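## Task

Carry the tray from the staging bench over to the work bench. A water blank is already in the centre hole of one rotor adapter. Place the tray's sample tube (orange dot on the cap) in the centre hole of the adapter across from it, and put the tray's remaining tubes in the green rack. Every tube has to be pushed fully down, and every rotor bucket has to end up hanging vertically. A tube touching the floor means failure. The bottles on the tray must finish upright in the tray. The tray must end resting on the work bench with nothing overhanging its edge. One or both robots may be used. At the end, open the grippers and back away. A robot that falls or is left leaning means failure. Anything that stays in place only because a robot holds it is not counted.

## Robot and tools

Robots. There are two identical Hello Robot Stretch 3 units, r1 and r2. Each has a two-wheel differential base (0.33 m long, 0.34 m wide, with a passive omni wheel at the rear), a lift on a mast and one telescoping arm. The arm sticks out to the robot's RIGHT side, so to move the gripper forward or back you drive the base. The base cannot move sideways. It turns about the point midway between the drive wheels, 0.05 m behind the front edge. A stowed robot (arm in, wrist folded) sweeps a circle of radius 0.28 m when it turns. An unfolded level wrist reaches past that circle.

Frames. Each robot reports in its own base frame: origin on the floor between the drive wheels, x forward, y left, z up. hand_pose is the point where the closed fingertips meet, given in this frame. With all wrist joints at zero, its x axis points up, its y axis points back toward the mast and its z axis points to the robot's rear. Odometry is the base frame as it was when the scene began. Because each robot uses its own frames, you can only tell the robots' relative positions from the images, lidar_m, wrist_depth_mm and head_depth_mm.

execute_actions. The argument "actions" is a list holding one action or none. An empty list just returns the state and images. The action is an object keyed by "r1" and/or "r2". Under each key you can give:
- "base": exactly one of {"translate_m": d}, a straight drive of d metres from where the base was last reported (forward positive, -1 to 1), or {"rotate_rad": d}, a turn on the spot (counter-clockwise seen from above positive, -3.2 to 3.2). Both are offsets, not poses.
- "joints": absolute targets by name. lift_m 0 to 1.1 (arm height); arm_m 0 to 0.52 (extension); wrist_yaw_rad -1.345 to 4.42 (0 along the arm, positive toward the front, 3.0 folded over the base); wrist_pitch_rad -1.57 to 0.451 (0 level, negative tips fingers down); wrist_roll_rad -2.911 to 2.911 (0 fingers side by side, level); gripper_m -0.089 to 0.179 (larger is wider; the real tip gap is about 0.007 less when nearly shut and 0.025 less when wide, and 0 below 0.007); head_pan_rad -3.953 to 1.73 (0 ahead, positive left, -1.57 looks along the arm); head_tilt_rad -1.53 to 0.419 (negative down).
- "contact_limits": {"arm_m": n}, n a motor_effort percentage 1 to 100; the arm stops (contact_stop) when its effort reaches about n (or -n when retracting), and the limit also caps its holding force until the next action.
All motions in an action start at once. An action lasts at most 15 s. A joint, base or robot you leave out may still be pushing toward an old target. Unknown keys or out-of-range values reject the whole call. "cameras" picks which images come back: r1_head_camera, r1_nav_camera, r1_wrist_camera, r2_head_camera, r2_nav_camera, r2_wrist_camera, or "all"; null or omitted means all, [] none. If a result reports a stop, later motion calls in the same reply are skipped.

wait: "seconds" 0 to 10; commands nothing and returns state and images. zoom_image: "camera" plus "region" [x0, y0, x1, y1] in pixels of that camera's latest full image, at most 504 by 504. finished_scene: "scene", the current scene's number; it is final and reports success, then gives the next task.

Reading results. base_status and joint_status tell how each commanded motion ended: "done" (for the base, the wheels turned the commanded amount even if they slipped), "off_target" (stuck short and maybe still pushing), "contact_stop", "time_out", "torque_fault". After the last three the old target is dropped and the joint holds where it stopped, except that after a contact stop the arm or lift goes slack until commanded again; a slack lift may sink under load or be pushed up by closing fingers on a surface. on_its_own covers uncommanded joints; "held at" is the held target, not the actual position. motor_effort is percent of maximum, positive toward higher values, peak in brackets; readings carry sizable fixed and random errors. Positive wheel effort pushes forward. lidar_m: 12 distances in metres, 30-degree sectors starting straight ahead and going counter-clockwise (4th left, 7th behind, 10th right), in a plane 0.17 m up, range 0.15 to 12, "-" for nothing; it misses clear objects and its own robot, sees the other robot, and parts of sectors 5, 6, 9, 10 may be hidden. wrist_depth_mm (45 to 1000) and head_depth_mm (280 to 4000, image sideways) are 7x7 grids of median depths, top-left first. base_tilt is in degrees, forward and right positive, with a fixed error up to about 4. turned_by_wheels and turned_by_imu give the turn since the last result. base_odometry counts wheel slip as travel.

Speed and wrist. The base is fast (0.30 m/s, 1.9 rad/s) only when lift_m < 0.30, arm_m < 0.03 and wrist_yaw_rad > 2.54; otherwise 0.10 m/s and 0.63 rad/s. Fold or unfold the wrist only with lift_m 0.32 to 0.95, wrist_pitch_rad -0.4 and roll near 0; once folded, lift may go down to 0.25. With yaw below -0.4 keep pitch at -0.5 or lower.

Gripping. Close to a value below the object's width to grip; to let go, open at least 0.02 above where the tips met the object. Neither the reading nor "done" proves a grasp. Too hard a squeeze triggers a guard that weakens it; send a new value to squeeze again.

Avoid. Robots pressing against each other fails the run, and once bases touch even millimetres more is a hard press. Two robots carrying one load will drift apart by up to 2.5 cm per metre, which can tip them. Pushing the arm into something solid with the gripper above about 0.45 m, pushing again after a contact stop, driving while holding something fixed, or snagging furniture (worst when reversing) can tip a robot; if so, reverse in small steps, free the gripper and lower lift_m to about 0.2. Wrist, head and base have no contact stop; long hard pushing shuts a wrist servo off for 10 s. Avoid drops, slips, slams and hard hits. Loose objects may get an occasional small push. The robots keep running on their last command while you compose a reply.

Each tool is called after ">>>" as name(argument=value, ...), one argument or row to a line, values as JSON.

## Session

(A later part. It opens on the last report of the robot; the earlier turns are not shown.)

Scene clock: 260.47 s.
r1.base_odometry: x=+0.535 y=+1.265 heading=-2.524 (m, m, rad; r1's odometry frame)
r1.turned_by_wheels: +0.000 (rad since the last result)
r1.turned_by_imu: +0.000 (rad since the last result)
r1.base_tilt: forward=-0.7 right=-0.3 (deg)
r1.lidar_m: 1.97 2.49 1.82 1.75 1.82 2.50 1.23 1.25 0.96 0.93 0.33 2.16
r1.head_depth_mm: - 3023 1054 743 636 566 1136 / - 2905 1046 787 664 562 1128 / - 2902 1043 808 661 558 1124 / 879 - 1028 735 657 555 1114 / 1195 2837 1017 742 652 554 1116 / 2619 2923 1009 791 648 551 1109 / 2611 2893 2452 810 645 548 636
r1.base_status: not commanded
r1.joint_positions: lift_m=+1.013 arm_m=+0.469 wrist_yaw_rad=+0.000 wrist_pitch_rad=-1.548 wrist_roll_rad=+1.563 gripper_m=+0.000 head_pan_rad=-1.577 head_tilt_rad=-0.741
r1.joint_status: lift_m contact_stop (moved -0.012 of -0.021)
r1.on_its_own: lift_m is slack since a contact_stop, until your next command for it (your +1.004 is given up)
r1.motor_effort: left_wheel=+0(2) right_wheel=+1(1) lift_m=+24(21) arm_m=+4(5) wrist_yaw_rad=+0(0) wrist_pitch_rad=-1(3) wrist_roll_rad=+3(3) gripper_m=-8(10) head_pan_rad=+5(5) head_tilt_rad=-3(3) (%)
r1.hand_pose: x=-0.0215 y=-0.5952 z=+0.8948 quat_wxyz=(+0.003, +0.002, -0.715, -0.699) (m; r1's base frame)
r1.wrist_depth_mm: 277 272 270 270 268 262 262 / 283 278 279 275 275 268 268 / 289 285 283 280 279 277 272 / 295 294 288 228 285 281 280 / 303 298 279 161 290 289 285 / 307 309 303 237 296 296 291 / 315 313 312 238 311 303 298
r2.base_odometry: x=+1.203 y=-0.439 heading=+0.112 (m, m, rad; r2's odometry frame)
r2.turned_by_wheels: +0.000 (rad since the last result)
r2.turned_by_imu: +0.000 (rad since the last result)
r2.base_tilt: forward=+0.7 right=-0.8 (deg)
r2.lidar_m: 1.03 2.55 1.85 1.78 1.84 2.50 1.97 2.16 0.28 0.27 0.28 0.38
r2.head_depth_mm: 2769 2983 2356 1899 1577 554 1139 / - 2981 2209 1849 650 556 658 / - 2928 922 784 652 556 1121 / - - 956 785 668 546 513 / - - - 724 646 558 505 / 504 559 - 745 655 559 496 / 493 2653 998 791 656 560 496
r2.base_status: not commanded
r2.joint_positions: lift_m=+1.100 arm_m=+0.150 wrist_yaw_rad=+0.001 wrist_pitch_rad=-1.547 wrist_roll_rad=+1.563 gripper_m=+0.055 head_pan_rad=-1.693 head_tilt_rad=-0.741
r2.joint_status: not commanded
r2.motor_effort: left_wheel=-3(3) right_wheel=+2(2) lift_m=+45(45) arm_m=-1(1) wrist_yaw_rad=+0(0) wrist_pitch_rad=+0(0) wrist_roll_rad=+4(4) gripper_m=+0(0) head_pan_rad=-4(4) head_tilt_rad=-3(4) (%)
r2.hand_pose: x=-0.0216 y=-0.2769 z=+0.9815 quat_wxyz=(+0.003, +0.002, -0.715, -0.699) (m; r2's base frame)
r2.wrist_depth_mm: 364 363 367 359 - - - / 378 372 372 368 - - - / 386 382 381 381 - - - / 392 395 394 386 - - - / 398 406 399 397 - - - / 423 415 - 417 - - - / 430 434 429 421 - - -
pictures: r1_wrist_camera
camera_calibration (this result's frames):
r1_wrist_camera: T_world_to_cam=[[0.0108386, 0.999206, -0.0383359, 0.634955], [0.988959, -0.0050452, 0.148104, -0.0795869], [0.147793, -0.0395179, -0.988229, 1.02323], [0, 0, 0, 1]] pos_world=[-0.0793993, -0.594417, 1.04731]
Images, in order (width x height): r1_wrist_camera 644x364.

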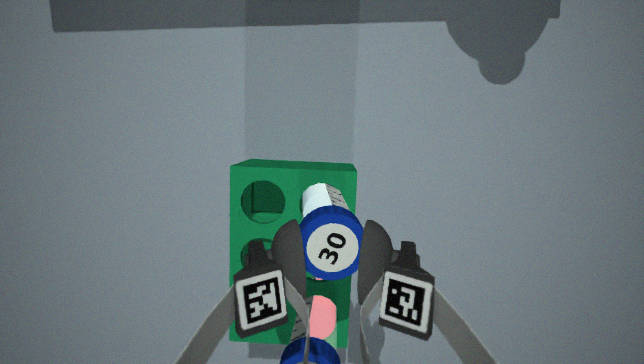

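>>> execute_actions(
  actions=[
    {"r1":{"joints":{"gripper_m":0.055,"lift_m":1.013}}},
  ],
  cameras=["r1_wrist_camera"],
)

>>> execute_actions(
  actions=[
    {"r1":{"joints":{"lift_m":1.05}}},
  ],
  cameras=["r1_wrist_camera","r1_head_camera"],
)

>>> zoom_image(
  camera="r1_head_camera",
  region=[300,180,520,350],
)

Scene clock: 262.73 s.
r1.base_odometry: x=+0.535 y=+1.265 heading=-2.524 (m, m, rad; r1's odometry frame)
r1.turned_by_wheels: +0.000 (rad since the last result)
r1.turned_by_imu: +0.000 (rad since the last result)
r1.base_tilt: forward=-0.7 right=-0.3 (deg)
r1.lidar_m: 1.97 2.49 1.82 1.75 1.81 2.49 1.24 1.25 0.96 0.93 0.33 2.16
r1.head_depth_mm: - 3068 1052 746 635 565 1132 / - 2942 1046 790 665 562 1128 / - 2931 1040 808 659 559 1124 / 879 - 1033 734 657 557 1119 / 1194 2805 1020 742 653 554 1113 / 2613 2904 1012 790 650 552 1108 / 2610 2883 2453 809 645 548 638
r1.base_status: not commanded
r1.joint_positions: lift_m=+1.013 arm_m=+0.469 wrist_yaw_rad=+0.000 wrist_pitch_rad=-1.546 wrist_roll_rad=+1.563 gripper_m=+0.055 head_pan_rad=-1.577 head_tilt_rad=-0.741
r1.joint_status: all done
r1.motor_effort: left_wheel=-1(2) right_wheel=+1(1) lift_m=+22(23) arm_m=+5(5) wrist_yaw_rad=-1(0) wrist_pitch_rad=-2(2) wrist_roll_rad=+3(3) gripper_m=+1(80) head_pan_rad=+5(5) head_tilt_rad=-4(4) (%)
r1.hand_pose: x=-0.0215 y=-0.5955 z=+0.8951 quat_wxyz=(+0.003, +0.002, -0.716, -0.699) (m; r1's base frame)
r1.wrist_depth_mm: 274 272 271 269 266 264 262 / 279 280 278 274 273 268 270 / 285 285 284 280 279 277 273 / 296 288 288 228 284 282 279 / 302 297 293 170 291 287 285 / 307 309 301 237 - 291 292 / 314 314 315 234 305 300 299
r2.base_odometry: x=+1.203 y=-0.439 heading=+0.112 (m, m, rad; r2's odometry frame)
r2.turned_by_wheels: +0.000 (rad since the last result)
r2.turned_by_imu: +0.000 (rad since the last result)
r2.base_tilt: forward=+0.8 right=-0.9 (deg)
r2.lidar_m: 1.03 2.54 1.85 1.78 1.84 2.50 1.97 2.16 0.28 0.27 0.28 0.38
r2.head_depth_mm: 2800 2986 2347 1891 1578 554 1135 / - 2995 2187 1844 649 555 657 / - 2931 921 786 652 556 1118 / - - 955 785 667 546 513 / - - - 726 645 558 504 / 505 559 - 745 654 559 496 / 493 2667 1001 792 655 560 496
r2.base_status: not commanded
r2.joint_positions: lift_m=+1.100 arm_m=+0.150 wrist_yaw_rad=+0.001 wrist_pitch_rad=-1.547 wrist_roll_rad=+1.563 gripper_m=+0.055 head_pan_rad=-1.693 head_tilt_rad=-0.741
r2.joint_status: not commanded
r2.motor_effort: left_wheel=-3(3) right_wheel=+2(2) lift_m=+45(46) arm_m=-1(1) wrist_yaw_rad=+0(0) wrist_pitch_rad=+0(0) wrist_roll_rad=+4(4) gripper_m=+1(1) head_pan_rad=-4(4) head_tilt_rad=-3(3) (%)
r2.hand_pose: x=-0.0216 y=-0.2769 z=+0.9815 quat_wxyz=(+0.003, +0.002, -0.715, -0.699) (m; r2's base frame)
r2.wrist_depth_mm: 373 365 363 363 - - - / 376 375 374 368 - - - / 386 380 383 380 - - - / 389 396 395 387 - - - / 408 409 397 400 - - - / 422 416 - 417 - - - / 433 427 431 428 - - -
pictures: r1_wrist_camera
camera_calibration (this result's frames):
r1_wrist_camera: T_world_to_cam=[[0.0108349, 0.999149, -0.0398105, 0.63663], [0.988959, -0.00482302, 0.148111, -0.0795019], [0.147793, -0.0409758, -0.988169, 1.02255], [0, 0, 0, 1]] pos_world=[-0.0793993, -0.594571, 1.04757]
Images, in order (width x height): r1_wrist_camera 644x364.

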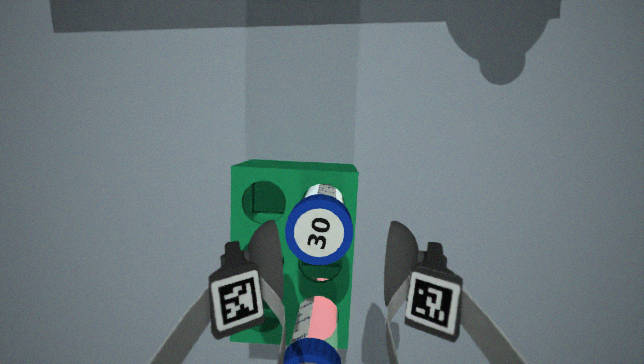

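Scene clock: 263.87 s.
r1.base_odometry: x=+0.535 y=+1.265 heading=-2.524 (m, m, rad; r1's odometry frame)
r1.turned_by_wheels: +0.000 (rad since the last result)
r1.turned_by_imu: +0.000 (rad since the last result)
r1.base_tilt: forward=-0.8 right=-0.2 (deg)
r1.lidar_m: 1.97 2.47 1.81 1.75 1.82 2.50 1.24 1.25 0.96 0.93 0.33 2.16
r1.head_depth_mm: 2714 2936 1059 746 636 565 1136 / 2643 2928 1044 787 662 561 1126 / - 3044 1042 807 661 559 1125 / 780 - 1030 734 658 557 1120 / 1192 2823 1017 741 652 554 1117 / 2623 2924 1010 790 648 552 1107 / 2609 2894 2428 810 645 549 636
r1.base_status: not commanded
r1.joint_positions: lift_m=+1.050 arm_m=+0.469 wrist_yaw_rad=+0.000 wrist_pitch_rad=-1.546 wrist_roll_rad=+1.563 gripper_m=+0.055 head_pan_rad=-1.577 head_tilt_rad=-0.741
r1.joint_status: all done
r1.motor_effort: left_wheel=+0(2) right_wheel=+0(1) lift_m=+26(29) arm_m=+5(4) wrist_yaw_rad=+0(1) wrist_pitch_rad=-2(2) wrist_roll_rad=+3(3) gripper_m=+1(1) head_pan_rad=+5(4) head_tilt_rad=-3(4) (%)
r1.hand_pose: x=-0.0215 y=-0.5955 z=+0.9318 quat_wxyz=(+0.003, +0.002, -0.716, -0.699) (m; r1's base frame)
r1.wrist_depth_mm: 311 307 302 306 304 299 294 / 319 312 311 310 306 306 301 / 327 318 319 317 313 310 308 / 329 327 325 263 323 317 316 / 337 337 339 271 325 329 320 / 350 346 343 277 - 333 329 / 362 350 350 219 341 343 335
r2.base_odometry: x=+1.203 y=-0.439 heading=+0.112 (m, m, rad; r2's odometry frame)
r2.turned_by_wheels: +0.000 (rad since the last result)
r2.turned_by_imu: +0.000 (rad since the last result)
r2.base_tilt: forward=+0.8 right=-0.8 (deg)
r2.lidar_m: 1.03 2.53 1.85 1.77 1.83 2.51 1.98 2.15 0.28 0.27 0.28 0.38
r2.head_depth_mm: 2797 2977 2345 1895 1572 554 1136 / - 2977 2191 1850 650 556 658 / - 2926 921 786 651 556 1121 / - - 953 787 668 546 514 / - - - 724 645 558 505 / 524 556 - 744 656 559 497 / 523 2762 1001 792 656 560 496
r2.base_status: not commanded
r2.joint_positions: lift_m=+1.100 arm_m=+0.150 wrist_yaw_rad=+0.001 wrist_pitch_rad=-1.547 wrist_roll_rad=+1.563 gripper_m=+0.055 head_pan_rad=-1.693 head_tilt_rad=-0.741
r2.joint_status: not commanded
r2.motor_effort: left_wheel=-4(3) right_wheel=+2(2) lift_m=+45(45) arm_m=-1(1) wrist_yaw_rad=+0(0) wrist_pitch_rad=+0(0) wrist_roll_rad=+4(4) gripper_m=+1(0) head_pan_rad=-4(4) head_tilt_rad=-4(3) (%)
r2.hand_pose: x=-0.0216 y=-0.2769 z=+0.9815 quat_wxyz=(+0.003, +0.002, -0.715, -0.699) (m; r2's base frame)
r2.wrist_depth_mm: 368 365 359 355 - - - / 377 373 370 369 - - - / 382 385 380 375 - - - / 393 395 391 385 - - - / 401 409 399 402 - - - / 419 419 - 413 - - - / 437 434 428 423 - - -
pictures: r1_head_camera (sideways: a quarter turn clockwise sets it upright), r1_wrist_camera
camera_calibration (this result's frames):
r1_head_camera: T_world_to_cam=[[-0.0375613, 0.662838, -0.747821, 0.997837], [0.998836, 0.00223086, -0.0481919, 0.0579838], [-0.0302751, -0.74876, -0.66215, 0.823173], [0, 0, 0, 1]] pos_world=[0.00448551, -0.0451749, 1.29406]
r1_wrist_camera: T_world_to_cam=[[0.0108344, 0.999149, -0.0398106, 0.638093], [0.988959, -0.00482245, 0.148111, -0.0849453], [0.147793, -0.0409758, -0.988169, 1.05887], [0, 0, 0, 1]] pos_world=[-0.0793993, -0.594571, 1.08433]
Images, in order (width x height): r1_head_camera 896x504, r1_wrist_camera 644x364.

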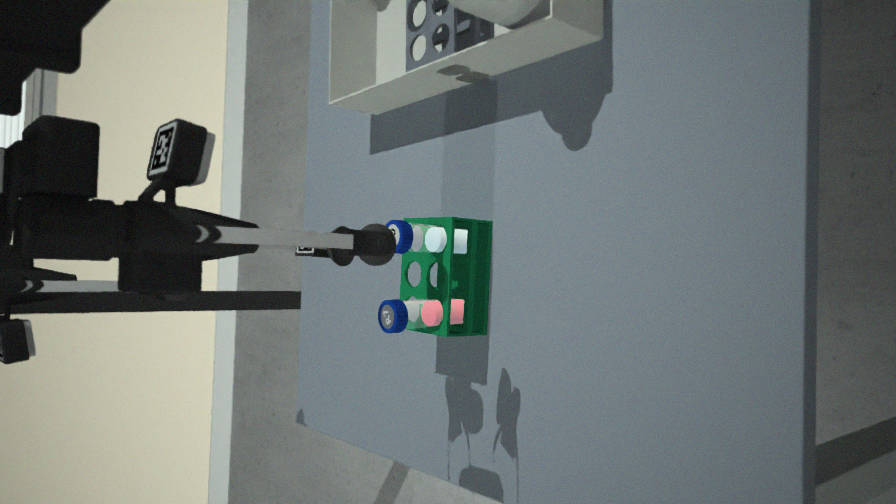

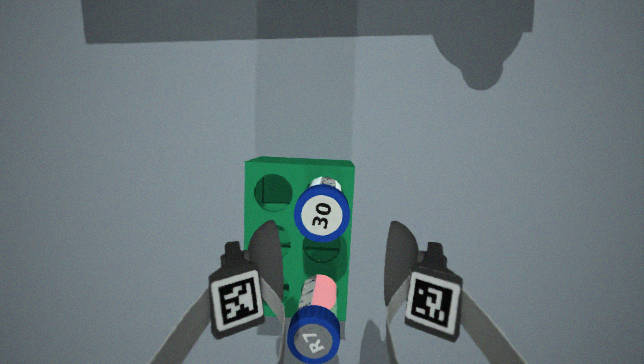

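Region (300, 180, 520, 350) of r1_head_camera's 896x504 image, scaled by 2.291, with more detail than that image has; it fills the top 389 rows of this view, and the rest is white.

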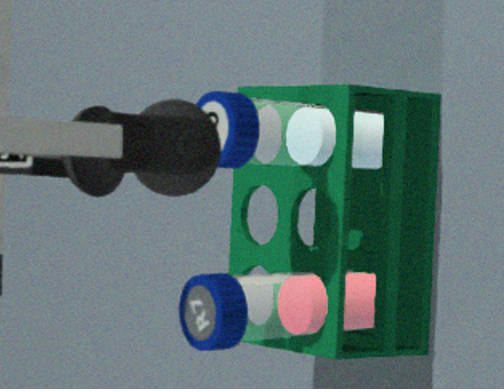

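>>> execute_actions(
  actions=[
    {"r1":{"joints":{"lift_m":1.1,"arm_m":0.05}},"r2":{"base":{"translate_m":0.365},"joints":{"arm_m":0.2}}},
  ],
  cameras=[],
)

>>> execute_actions(
  actions=[
    {"r1":{"base":{"translate_m":0.3}},"r2":{"joints":{"arm_m":0.467}}},
  ],
  cameras=[],
)

>>> execute_actions(
  actions=[
    {"r2":{"joints":{"lift_m":1.02}}},
  ],
  cameras=["r2_wrist_camera"],
)

Scene clock: 271.57 s.
r1.base_odometry: x=+0.535 y=+1.265 heading=-2.524 (m, m, rad; r1's odometry frame)
r1.turned_by_wheels: +0.000 (rad since the last result)
r1.turned_by_imu: +0.000 (rad since the last result)
r1.base_tilt: forward=-0.7 right=-0.3 (deg)
r1.lidar_m: 1.98 2.48 1.82 1.75 1.82 2.49 1.24 1.25 0.96 0.93 0.33 2.16
r1.head_depth_mm: - - - 775 634 565 1132 / - - - - 650 563 1121 / - - - - - 548 1124 / 2613 2964 1817 - - 549 511 / 2633 2948 1046 - 612 554 1117 / 2618 2900 1013 790 648 551 1109 / 2593 2875 2443 811 646 548 637
r1.base_status: not commanded
r1.joint_positions: lift_m=+1.100 arm_m=+0.050 wrist_yaw_rad=+0.000 wrist_pitch_rad=-1.546 wrist_roll_rad=+1.563 gripper_m=+0.055 head_pan_rad=-1.577 head_tilt_rad=-0.741
r1.joint_status: all done
r1.motor_effort: left_wheel=+0(1) right_wheel=+0(1) lift_m=+26(27) arm_m=-5(6) wrist_yaw_rad=+0(0) wrist_pitch_rad=-2(2) wrist_roll_rad=+3(3) gripper_m=+1(0) head_pan_rad=+5(5) head_tilt_rad=-3(3) (%)
r1.hand_pose: x=-0.0215 y=-0.1773 z=+0.9818 quat_wxyz=(+0.003, +0.002, -0.716, -0.699) (m; r1's base frame)
r1.wrist_depth_mm: 356 359 356 - - - - / 373 362 361 - - - - / 380 376 371 - - - - / 383 383 377 - - - - / 400 389 391 - - - - / 409 402 396 - - - - / 416 412 404 - - - -
r2.base_odometry: x=+1.566 y=-0.398 heading=+0.112 (m, m, rad; r2's odometry frame)
r2.turned_by_wheels: +0.000 (rad since the last result)
r2.turned_by_imu: +0.000 (rad since the last result)
r2.base_tilt: forward=+0.7 right=-0.7 (deg)
r2.lidar_m: 1.30 2.54 1.84 1.78 1.84 2.50 2.34 0.39 0.28 0.27 0.28 0.38
r2.head_depth_mm: 2747 2955 982 758 648 554 1138 / 2701 2965 968 784 650 555 1125 / 2737 2883 955 761 620 557 513 / - 2802 883 738 622 557 514 / - - - 744 613 557 505 / 2526 - 881 722 606 559 496 / 2528 2771 999 678 560 559 488
r2.base_status: done
r2.joint_positions: lift_m=+1.100 arm_m=+0.200 wrist_yaw_rad=+0.000 wrist_pitch_rad=-1.547 wrist_roll_rad=+1.563 gripper_m=+0.055 head_pan_rad=-1.693 head_tilt_rad=-0.741
r2.joint_status: all done
r2.motor_effort: left_wheel=-3(4) right_wheel=+2(8) lift_m=+45(45) arm_m=+3(4) wrist_yaw_rad=+2(0) wrist_pitch_rad=+0(0) wrist_roll_rad=+4(4) gripper_m=+0(1) head_pan_rad=-4(4) head_tilt_rad=-3(3) (%)
r2.hand_pose: x=-0.0215 y=-0.3263 z=+0.9815 quat_wxyz=(+0.003, +0.002, -0.715, -0.699) (m; r2's base frame)
r2.wrist_depth_mm: 367 366 370 362 359 - - / 346 363 369 368 364 - - / 349 382 377 376 378 - - / 336 391 389 386 386 - - / 375 399 399 401 - - - / 354 408 - 411 - - - / 361 370 346 420 - - -
pictures: none
No camera images: the call's "cameras" was empty. Leave "cameras" out to get every camera's image.

Scene clock: 275.63 s.
r1.base_odometry: x=+0.291 y=+1.091 heading=-2.524 (m, m, rad; r1's odometry frame)
r1.turned_by_wheels: +0.000 (rad since the last result)
r1.turned_by_imu: +0.002 (rad since the last result)
r1.base_tilt: forward=-0.7 right=-0.3 (deg)
r1.lidar_m: 1.68 2.48 1.81 1.75 1.81 2.49 1.53 1.32 0.29 0.32 3.12 1.89
r1.head_depth_mm: - - - 755 636 566 1134 / - - - - 648 563 1127 / - - - - - 549 612 / 2627 2935 2552 - - 1344 1207 / 2623 2913 2539 - 1501 1351 1175 / 2609 2934 2470 1933 1592 1349 1177 / 2627 2905 2434 1904 1578 1339 1171
r1.base_status: done
r1.joint_positions: lift_m=+1.100 arm_m=+0.050 wrist_yaw_rad=+0.000 wrist_pitch_rad=-1.546 wrist_roll_rad=+1.563 gripper_m=+0.055 head_pan_rad=-1.577 head_tilt_rad=-0.741
r1.joint_status: not commanded
r1.motor_effort: left_wheel=-2(4) right_wheel=+0(3) lift_m=+26(26) arm_m=-5(6) wrist_yaw_rad=+0(0) wrist_pitch_rad=-2(2) wrist_roll_rad=+3(3) gripper_m=+0(0) head_pan_rad=+5(5) head_tilt_rad=-2(3) (%)
r1.hand_pose: x=-0.0215 y=-0.1773 z=+0.9818 quat_wxyz=(+0.003, +0.002, -0.716, -0.699) (m; r1's base frame)
r1.wrist_depth_mm: 360 354 356 - - - - / 369 363 358 - - - - / 376 376 371 - - - - / - - - - - - - / - - - - - - - / - - - - - - - / - - - - - - -
r2.base_odometry: x=+1.566 y=-0.398 heading=+0.112 (m, m, rad; r2's odometry frame)
r2.turned_by_wheels: +0.000 (rad since the last result)
r2.turned_by_imu: +0.000 (rad since the last result)
r2.base_tilt: forward=+0.8 right=-0.7 (deg)
r2.lidar_m: 1.29 2.54 1.84 1.78 1.85 2.52 2.34 0.39 0.28 0.27 0.28 0.38
r2.head_depth_mm: 2656 2917 982 758 649 555 1138 / 2698 2912 982 782 649 556 1119 / 2643 2932 990 763 622 556 513 / 2563 2878 823 737 621 557 514 / 2595 2861 883 733 609 558 505 / 2526 2813 996 722 605 558 497 / 2502 2775 1001 678 560 560 487
r2.base_status: not commanded
r2.joint_positions: lift_m=+1.100 arm_m=+0.467 wrist_yaw_rad=+0.000 wrist_pitch_rad=-1.547 wrist_roll_rad=+1.564 gripper_m=+0.055 head_pan_rad=-1.693 head_tilt_rad=-0.741
r2.joint_status: all done
r2.motor_effort: left_wheel=-4(3) right_wheel=+2(2) lift_m=+45(45) arm_m=+3(4) wrist_yaw_rad=+1(0) wrist_pitch_rad=+0(0) wrist_roll_rad=+4(4) gripper_m=+0(0) head_pan_rad=-4(4) head_tilt_rad=-3(3) (%)
r2.hand_pose: x=-0.0215 y=-0.5933 z=+0.9815 quat_wxyz=(+0.003, +0.002, -0.715, -0.699) (m; r2's base frame)
r2.wrist_depth_mm: 365 369 358 359 355 352 352 / 373 285 366 313 361 361 360 / 203 242 374 345 375 367 374 / 397 381 388 320 380 381 378 / 411 396 397 365 390 387 388 / 420 411 - 356 - 394 402 / 432 387 411 351 374 409 412
pictures: none
No camera images: the call's "cameras" was empty. Leave "cameras" out to get every camera's image.

Scene clock: 277.20 s.
r1.base_odometry: x=+0.291 y=+1.091 heading=-2.524 (m, m, rad; r1's odometry frame)
r1.turned_by_wheels: +0.000 (rad since the last result)
r1.turned_by_imu: +0.000 (rad since the last result)
r1.base_tilt: forward=-0.7 right=-0.3 (deg)
r1.lidar_m: 1.68 2.48 1.81 1.75 1.82 2.49 1.53 1.31 0.29 0.32 3.11 1.90
r1.head_depth_mm: - - - 755 635 565 1129 / - - - - 647 562 1129 / - - - - - 548 612 / 2630 2950 2576 - - 1340 1200 / 2614 2938 2536 - 1494 1353 1176 / 2605 2941 2464 1928 1585 1348 1172 / 2638 2905 2432 1915 1578 1341 1167
r1.base_status: not commanded
r1.joint_positions: lift_m=+1.100 arm_m=+0.050 wrist_yaw_rad=+0.000 wrist_pitch_rad=-1.546 wrist_roll_rad=+1.563 gripper_m=+0.055 head_pan_rad=-1.577 head_tilt_rad=-0.741
r1.joint_status: not commanded
r1.motor_effort: left_wheel=-2(1) right_wheel=+1(1) lift_m=+27(26) arm_m=-7(6) wrist_yaw_rad=+0(0) wrist_pitch_rad=-2(2) wrist_roll_rad=+3(3) gripper_m=+0(2) head_pan_rad=+5(5) head_tilt_rad=-4(4) (%)
r1.hand_pose: x=-0.0215 y=-0.1773 z=+0.9818 quat_wxyz=(+0.003, +0.002, -0.716, -0.699) (m; r1's base frame)
r1.wrist_depth_mm: 361 359 357 - - - - / 369 367 366 - - - - / 374 379 373 - - - - / - - - - - - - / - - - - - - - / - - - - - - - / - - - - - - -
r2.base_odometry: x=+1.566 y=-0.398 heading=+0.112 (m, m, rad; r2's odometry frame)
r2.turned_by_wheels: +0.000 (rad since the last result)
r2.turned_by_imu: +0.000 (rad since the last result)
r2.base_tilt: forward=+0.8 right=-0.8 (deg)
r2.lidar_m: 1.29 2.54 1.85 1.78 1.84 2.51 2.34 0.39 0.28 0.27 0.28 0.38
r2.head_depth_mm: - - 946 758 648 553 1138 / - 2973 986 784 650 555 1119 / - 2917 986 761 621 556 513 / 2671 2809 822 739 620 558 514 / - 2836 863 728 609 558 504 / 2550 2832 997 721 605 560 496 / 2502 2771 1001 678 561 559 487
r2.base_status: not commanded
r2.joint_positions: lift_m=+1.021 arm_m=+0.467 wrist_yaw_rad=+0.000 wrist_pitch_rad=-1.547 wrist_roll_rad=+1.564 gripper_m=+0.055 head_pan_rad=-1.693 head_tilt_rad=-0.741
r2.joint_status: all done
r2.motor_effort: left_wheel=-3(3) right_wheel=+2(2) lift_m=+21(43) arm_m=+3(3) wrist_yaw_rad=+1(0) wrist_pitch_rad=+0(0) wrist_roll_rad=+4(4) gripper_m=+0(0) head_pan_rad=-4(3) head_tilt_rad=-3(3) (%)
r2.hand_pose: x=-0.0215 y=-0.5933 z=+0.9025 quat_wxyz=(+0.003, +0.002, -0.715, -0.699) (m; r2's base frame)
r2.wrist_depth_mm: 289 286 282 280 280 277 276 / 175 254 261 258 289 281 249 / 170 231 297 237 292 290 287 / 248 308 303 243 302 298 294 / 271 318 312 183 311 303 305 / 277 326 - 265 - 314 314 / 285 335 332 265 324 283 326
pictures: r2_wrist_camera
camera_calibration (this result's frames):
r2_wrist_camera: T_world_to_cam=[[-0.0111916, 0.999284, -0.0361505, 0.623783], [0.988535, 0.016501, 0.150091, -0.0679576], [0.15058, -0.0340562, -0.988011, 1.04073], [0, 0, 0, 1]] pos_world=[-0.0825528, -0.586772, 1.061]
Images, in order (width x height): r2_wrist_camera 644x364.

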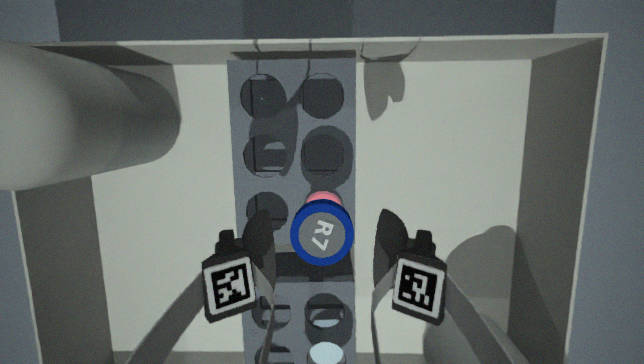

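>>> execute_actions(
  actions=[
    {"r2":{"base":{"translate_m":0.005},"joints":{"lift_m":1.003}}},
  ],
  cameras=[],
)

>>> execute_actions(
  actions=[
    {"r2":{"joints":{"gripper_m":0.0}}},
  ],
  cameras=["r2_wrist_camera"],
)

>>> execute_actions(
  actions=[
    {"r2":{"joints":{"lift_m":1.1}}},
  ],
  cameras=[],
)

>>> execute_actions(
  actions=[
    {"r2":{"base":{"translate_m":-0.372},"joints":{"arm_m":0.47}}},
  ],
  cameras=["r2_wrist_camera"],
)

>>> execute_actions(
  actions=[
    {"r2":{"joints":{"lift_m":1.06}}},
  ],
  cameras=["r2_wrist_camera"],
)

Scene clock: 280.70 s.
r1.base_odometry: x=+0.291 y=+1.091 heading=-2.524 (m, m, rad; r1's odometry frame)
r1.turned_by_wheels: +0.000 (rad since the last result)
r1.turned_by_imu: +0.000 (rad since the last result)
r1.base_tilt: forward=-0.8 right=-0.4 (deg)
r1.lidar_m: 1.67 2.48 1.81 1.75 1.82 2.49 1.53 1.32 0.29 0.32 3.12 1.90
r1.head_depth_mm: - - - 757 636 565 1138 / - - - - 648 563 1127 / - - - - - 547 613 / 2606 2944 2549 - - 1342 1201 / 2594 2935 2532 - 1502 1360 1184 / 2615 2908 2458 1934 1586 1354 1172 / 2595 2900 2457 1915 1583 1333 1170
r1.base_status: not commanded
r1.joint_positions: lift_m=+1.100 arm_m=+0.050 wrist_yaw_rad=+0.000 wrist_pitch_rad=-1.546 wrist_roll_rad=+1.563 gripper_m=+0.055 head_pan_rad=-1.577 head_tilt_rad=-0.741
r1.joint_status: not commanded
r1.motor_effort: left_wheel=-2(1) right_wheel=+0(1) lift_m=+26(26) arm_m=-6(5) wrist_yaw_rad=+0(1) wrist_pitch_rad=-2(2) wrist_roll_rad=+3(3) gripper_m=+1(0) head_pan_rad=+5(5) head_tilt_rad=-3(3) (%)
r1.hand_pose: x=-0.0215 y=-0.1773 z=+0.9818 quat_wxyz=(+0.003, +0.002, -0.716, -0.699) (m; r1's base frame)
r1.wrist_depth_mm: 359 358 356 - - - - / 372 361 359 - - - - / 374 373 369 - - - - / - - - - - - - / - - - - - - - / - - - - - - - / - - - - - - -
r2.base_odometry: x=+1.571 y=-0.398 heading=+0.112 (m, m, rad; r2's odometry frame)
r2.turned_by_wheels: +0.000 (rad since the last result)
r2.turned_by_imu: +0.000 (rad since the last result)
r2.base_tilt: forward=+0.8 right=-0.9 (deg)
r2.lidar_m: 1.30 2.53 1.85 1.78 1.84 2.51 2.34 0.39 0.28 0.27 0.28 0.38
r2.head_depth_mm: 2658 - 900 759 648 554 1138 / - - 952 783 648 555 1121 / - 2936 990 742 620 556 513 / 2667 2828 816 739 620 557 514 / - - 881 729 609 558 505 / 2568 2824 994 720 604 559 496 / 2506 2806 999 643 559 559 488
r2.base_status: done
r2.joint_positions: lift_m=+1.004 arm_m=+0.467 wrist_yaw_rad=+0.000 wrist_pitch_rad=-1.547 wrist_roll_rad=+1.564 gripper_m=+0.055 head_pan_rad=-1.693 head_tilt_rad=-0.741
r2.joint_status: all done
r2.motor_effort: left_wheel=-4(5) right_wheel=+2(8) lift_m=+21(22) arm_m=+4(3) wrist_yaw_rad=+1(1) wrist_pitch_rad=+0(0) wrist_roll_rad=+4(4) gripper_m=+0(0) head_pan_rad=-4(4) head_tilt_rad=-3(4) (%)
r2.hand_pose: x=-0.0215 y=-0.5933 z=+0.8855 quat_wxyz=(+0.003, +0.002, -0.715, -0.699) (m; r2's base frame)
r2.wrist_depth_mm: 242 242 216 217 250 256 223 / 172 255 268 214 268 270 223 / 171 231 277 219 278 275 235 / 257 286 283 223 283 279 236 / 270 294 294 164 289 288 252 / 271 308 - 251 - 296 291 / 271 314 313 248 307 280 303
pictures: none
No camera images: the call's "cameras" was empty. Leave "cameras" out to get every camera's image.

Scene clock: 281.73 s.
r1.base_odometry: x=+0.291 y=+1.091 heading=-2.524 (m, m, rad; r1's odometry frame)
r1.turned_by_wheels: +0.000 (rad since the last result)
r1.turned_by_imu: +0.000 (rad since the last result)
r1.base_tilt: forward=-0.7 right=-0.3 (deg)
r1.lidar_m: 1.67 2.47 1.81 1.75 1.82 2.49 1.53 1.31 0.29 0.32 3.12 1.90
r1.head_depth_mm: - - - 756 636 566 1132 / - - - - 649 562 1128 / - - - - - 547 612 / 2635 2920 2540 - - 1344 1202 / 2630 2950 2538 - 1501 1349 1176 / 2597 2935 2464 1934 1583 1353 1172 / 2617 2921 2438 1932 1579 1342 1164
r1.base_status: not commanded
r1.joint_positions: lift_m=+1.100 arm_m=+0.050 wrist_yaw_rad=+0.000 wrist_pitch_rad=-1.546 wrist_roll_rad=+1.563 gripper_m=+0.055 head_pan_rad=-1.577 head_tilt_rad=-0.741
r1.joint_status: not commanded
r1.motor_effort: left_wheel=-2(2) right_wheel=+1(1) lift_m=+26(26) arm_m=-6(6) wrist_yaw_rad=+0(0) wrist_pitch_rad=-2(2) wrist_roll_rad=+3(3) gripper_m=+1(1) head_pan_rad=+5(5) head_tilt_rad=-4(3) (%)
r1.hand_pose: x=-0.0215 y=-0.1773 z=+0.9818 quat_wxyz=(+0.003, +0.002, -0.716, -0.699) (m; r1's base frame)
r1.wrist_depth_mm: 362 356 354 - - - - / 368 366 360 - - - - / 377 369 371 - - - - / - - - - - - - / - - - - - - - / - - - - - - - / - - - - - - -
r2.base_odometry: x=+1.571 y=-0.398 heading=+0.112 (m, m, rad; r2's odometry frame)
r2.turned_by_wheels: +0.000 (rad since the last result)
r2.turned_by_imu: +0.000 (rad since the last result)
r2.base_tilt: forward=+0.7 right=-0.8 (deg)
r2.lidar_m: 1.30 2.54 1.85 1.78 1.84 2.51 2.35 0.39 0.28 0.27 0.28 0.38
r2.head_depth_mm: 2651 - 899 760 649 554 1141 / - - 951 783 649 555 1121 / - 2955 986 741 622 557 514 / 2680 2806 816 738 619 557 513 / - - 880 732 609 558 506 / 2533 2818 997 719 604 559 496 / 2507 2796 998 644 559 560 488
r2.base_status: not commanded
r2.joint_positions: lift_m=+1.004 arm_m=+0.467 wrist_yaw_rad=+0.000 wrist_pitch_rad=-1.547 wrist_roll_rad=+1.564 gripper_m=+0.001 head_pan_rad=-1.693 head_tilt_rad=-0.741
r2.joint_status: all done
r2.motor_effort: left_wheel=-3(4) right_wheel=+2(2) lift_m=+21(21) arm_m=+4(4) wrist_yaw_rad=+0(0) wrist_pitch_rad=+0(0) wrist_roll_rad=+4(4) gripper_m=-15(98) head_pan_rad=-4(4) head_tilt_rad=-3(3) (%)
r2.hand_pose: x=-0.0215 y=-0.5934 z=+0.8855 quat_wxyz=(+0.003, +0.002, -0.715, -0.699) (m; r2's base frame)
r2.wrist_depth_mm: 241 244 217 219 252 256 223 / 171 254 270 217 268 265 224 / 169 232 277 219 277 274 233 / 260 290 284 224 284 280 236 / 270 298 294 165 291 287 250 / 271 307 304 239 298 294 293 / 272 314 303 251 310 275 299
pictures: r2_wrist_camera
camera_calibration (this result's frames):
r2_wrist_camera: T_world_to_cam=[[-0.0111917, 0.999271, -0.0364953, 0.623561], [0.988535, 0.0165529, 0.150085, -0.0653672], [0.15058, -0.0343972, -0.987999, 1.02371], [0, 0, 0, 1]] pos_world=[-0.0825528, -0.586812, 1.04399]
Images, in order (width x height): r2_wrist_camera 644x364.

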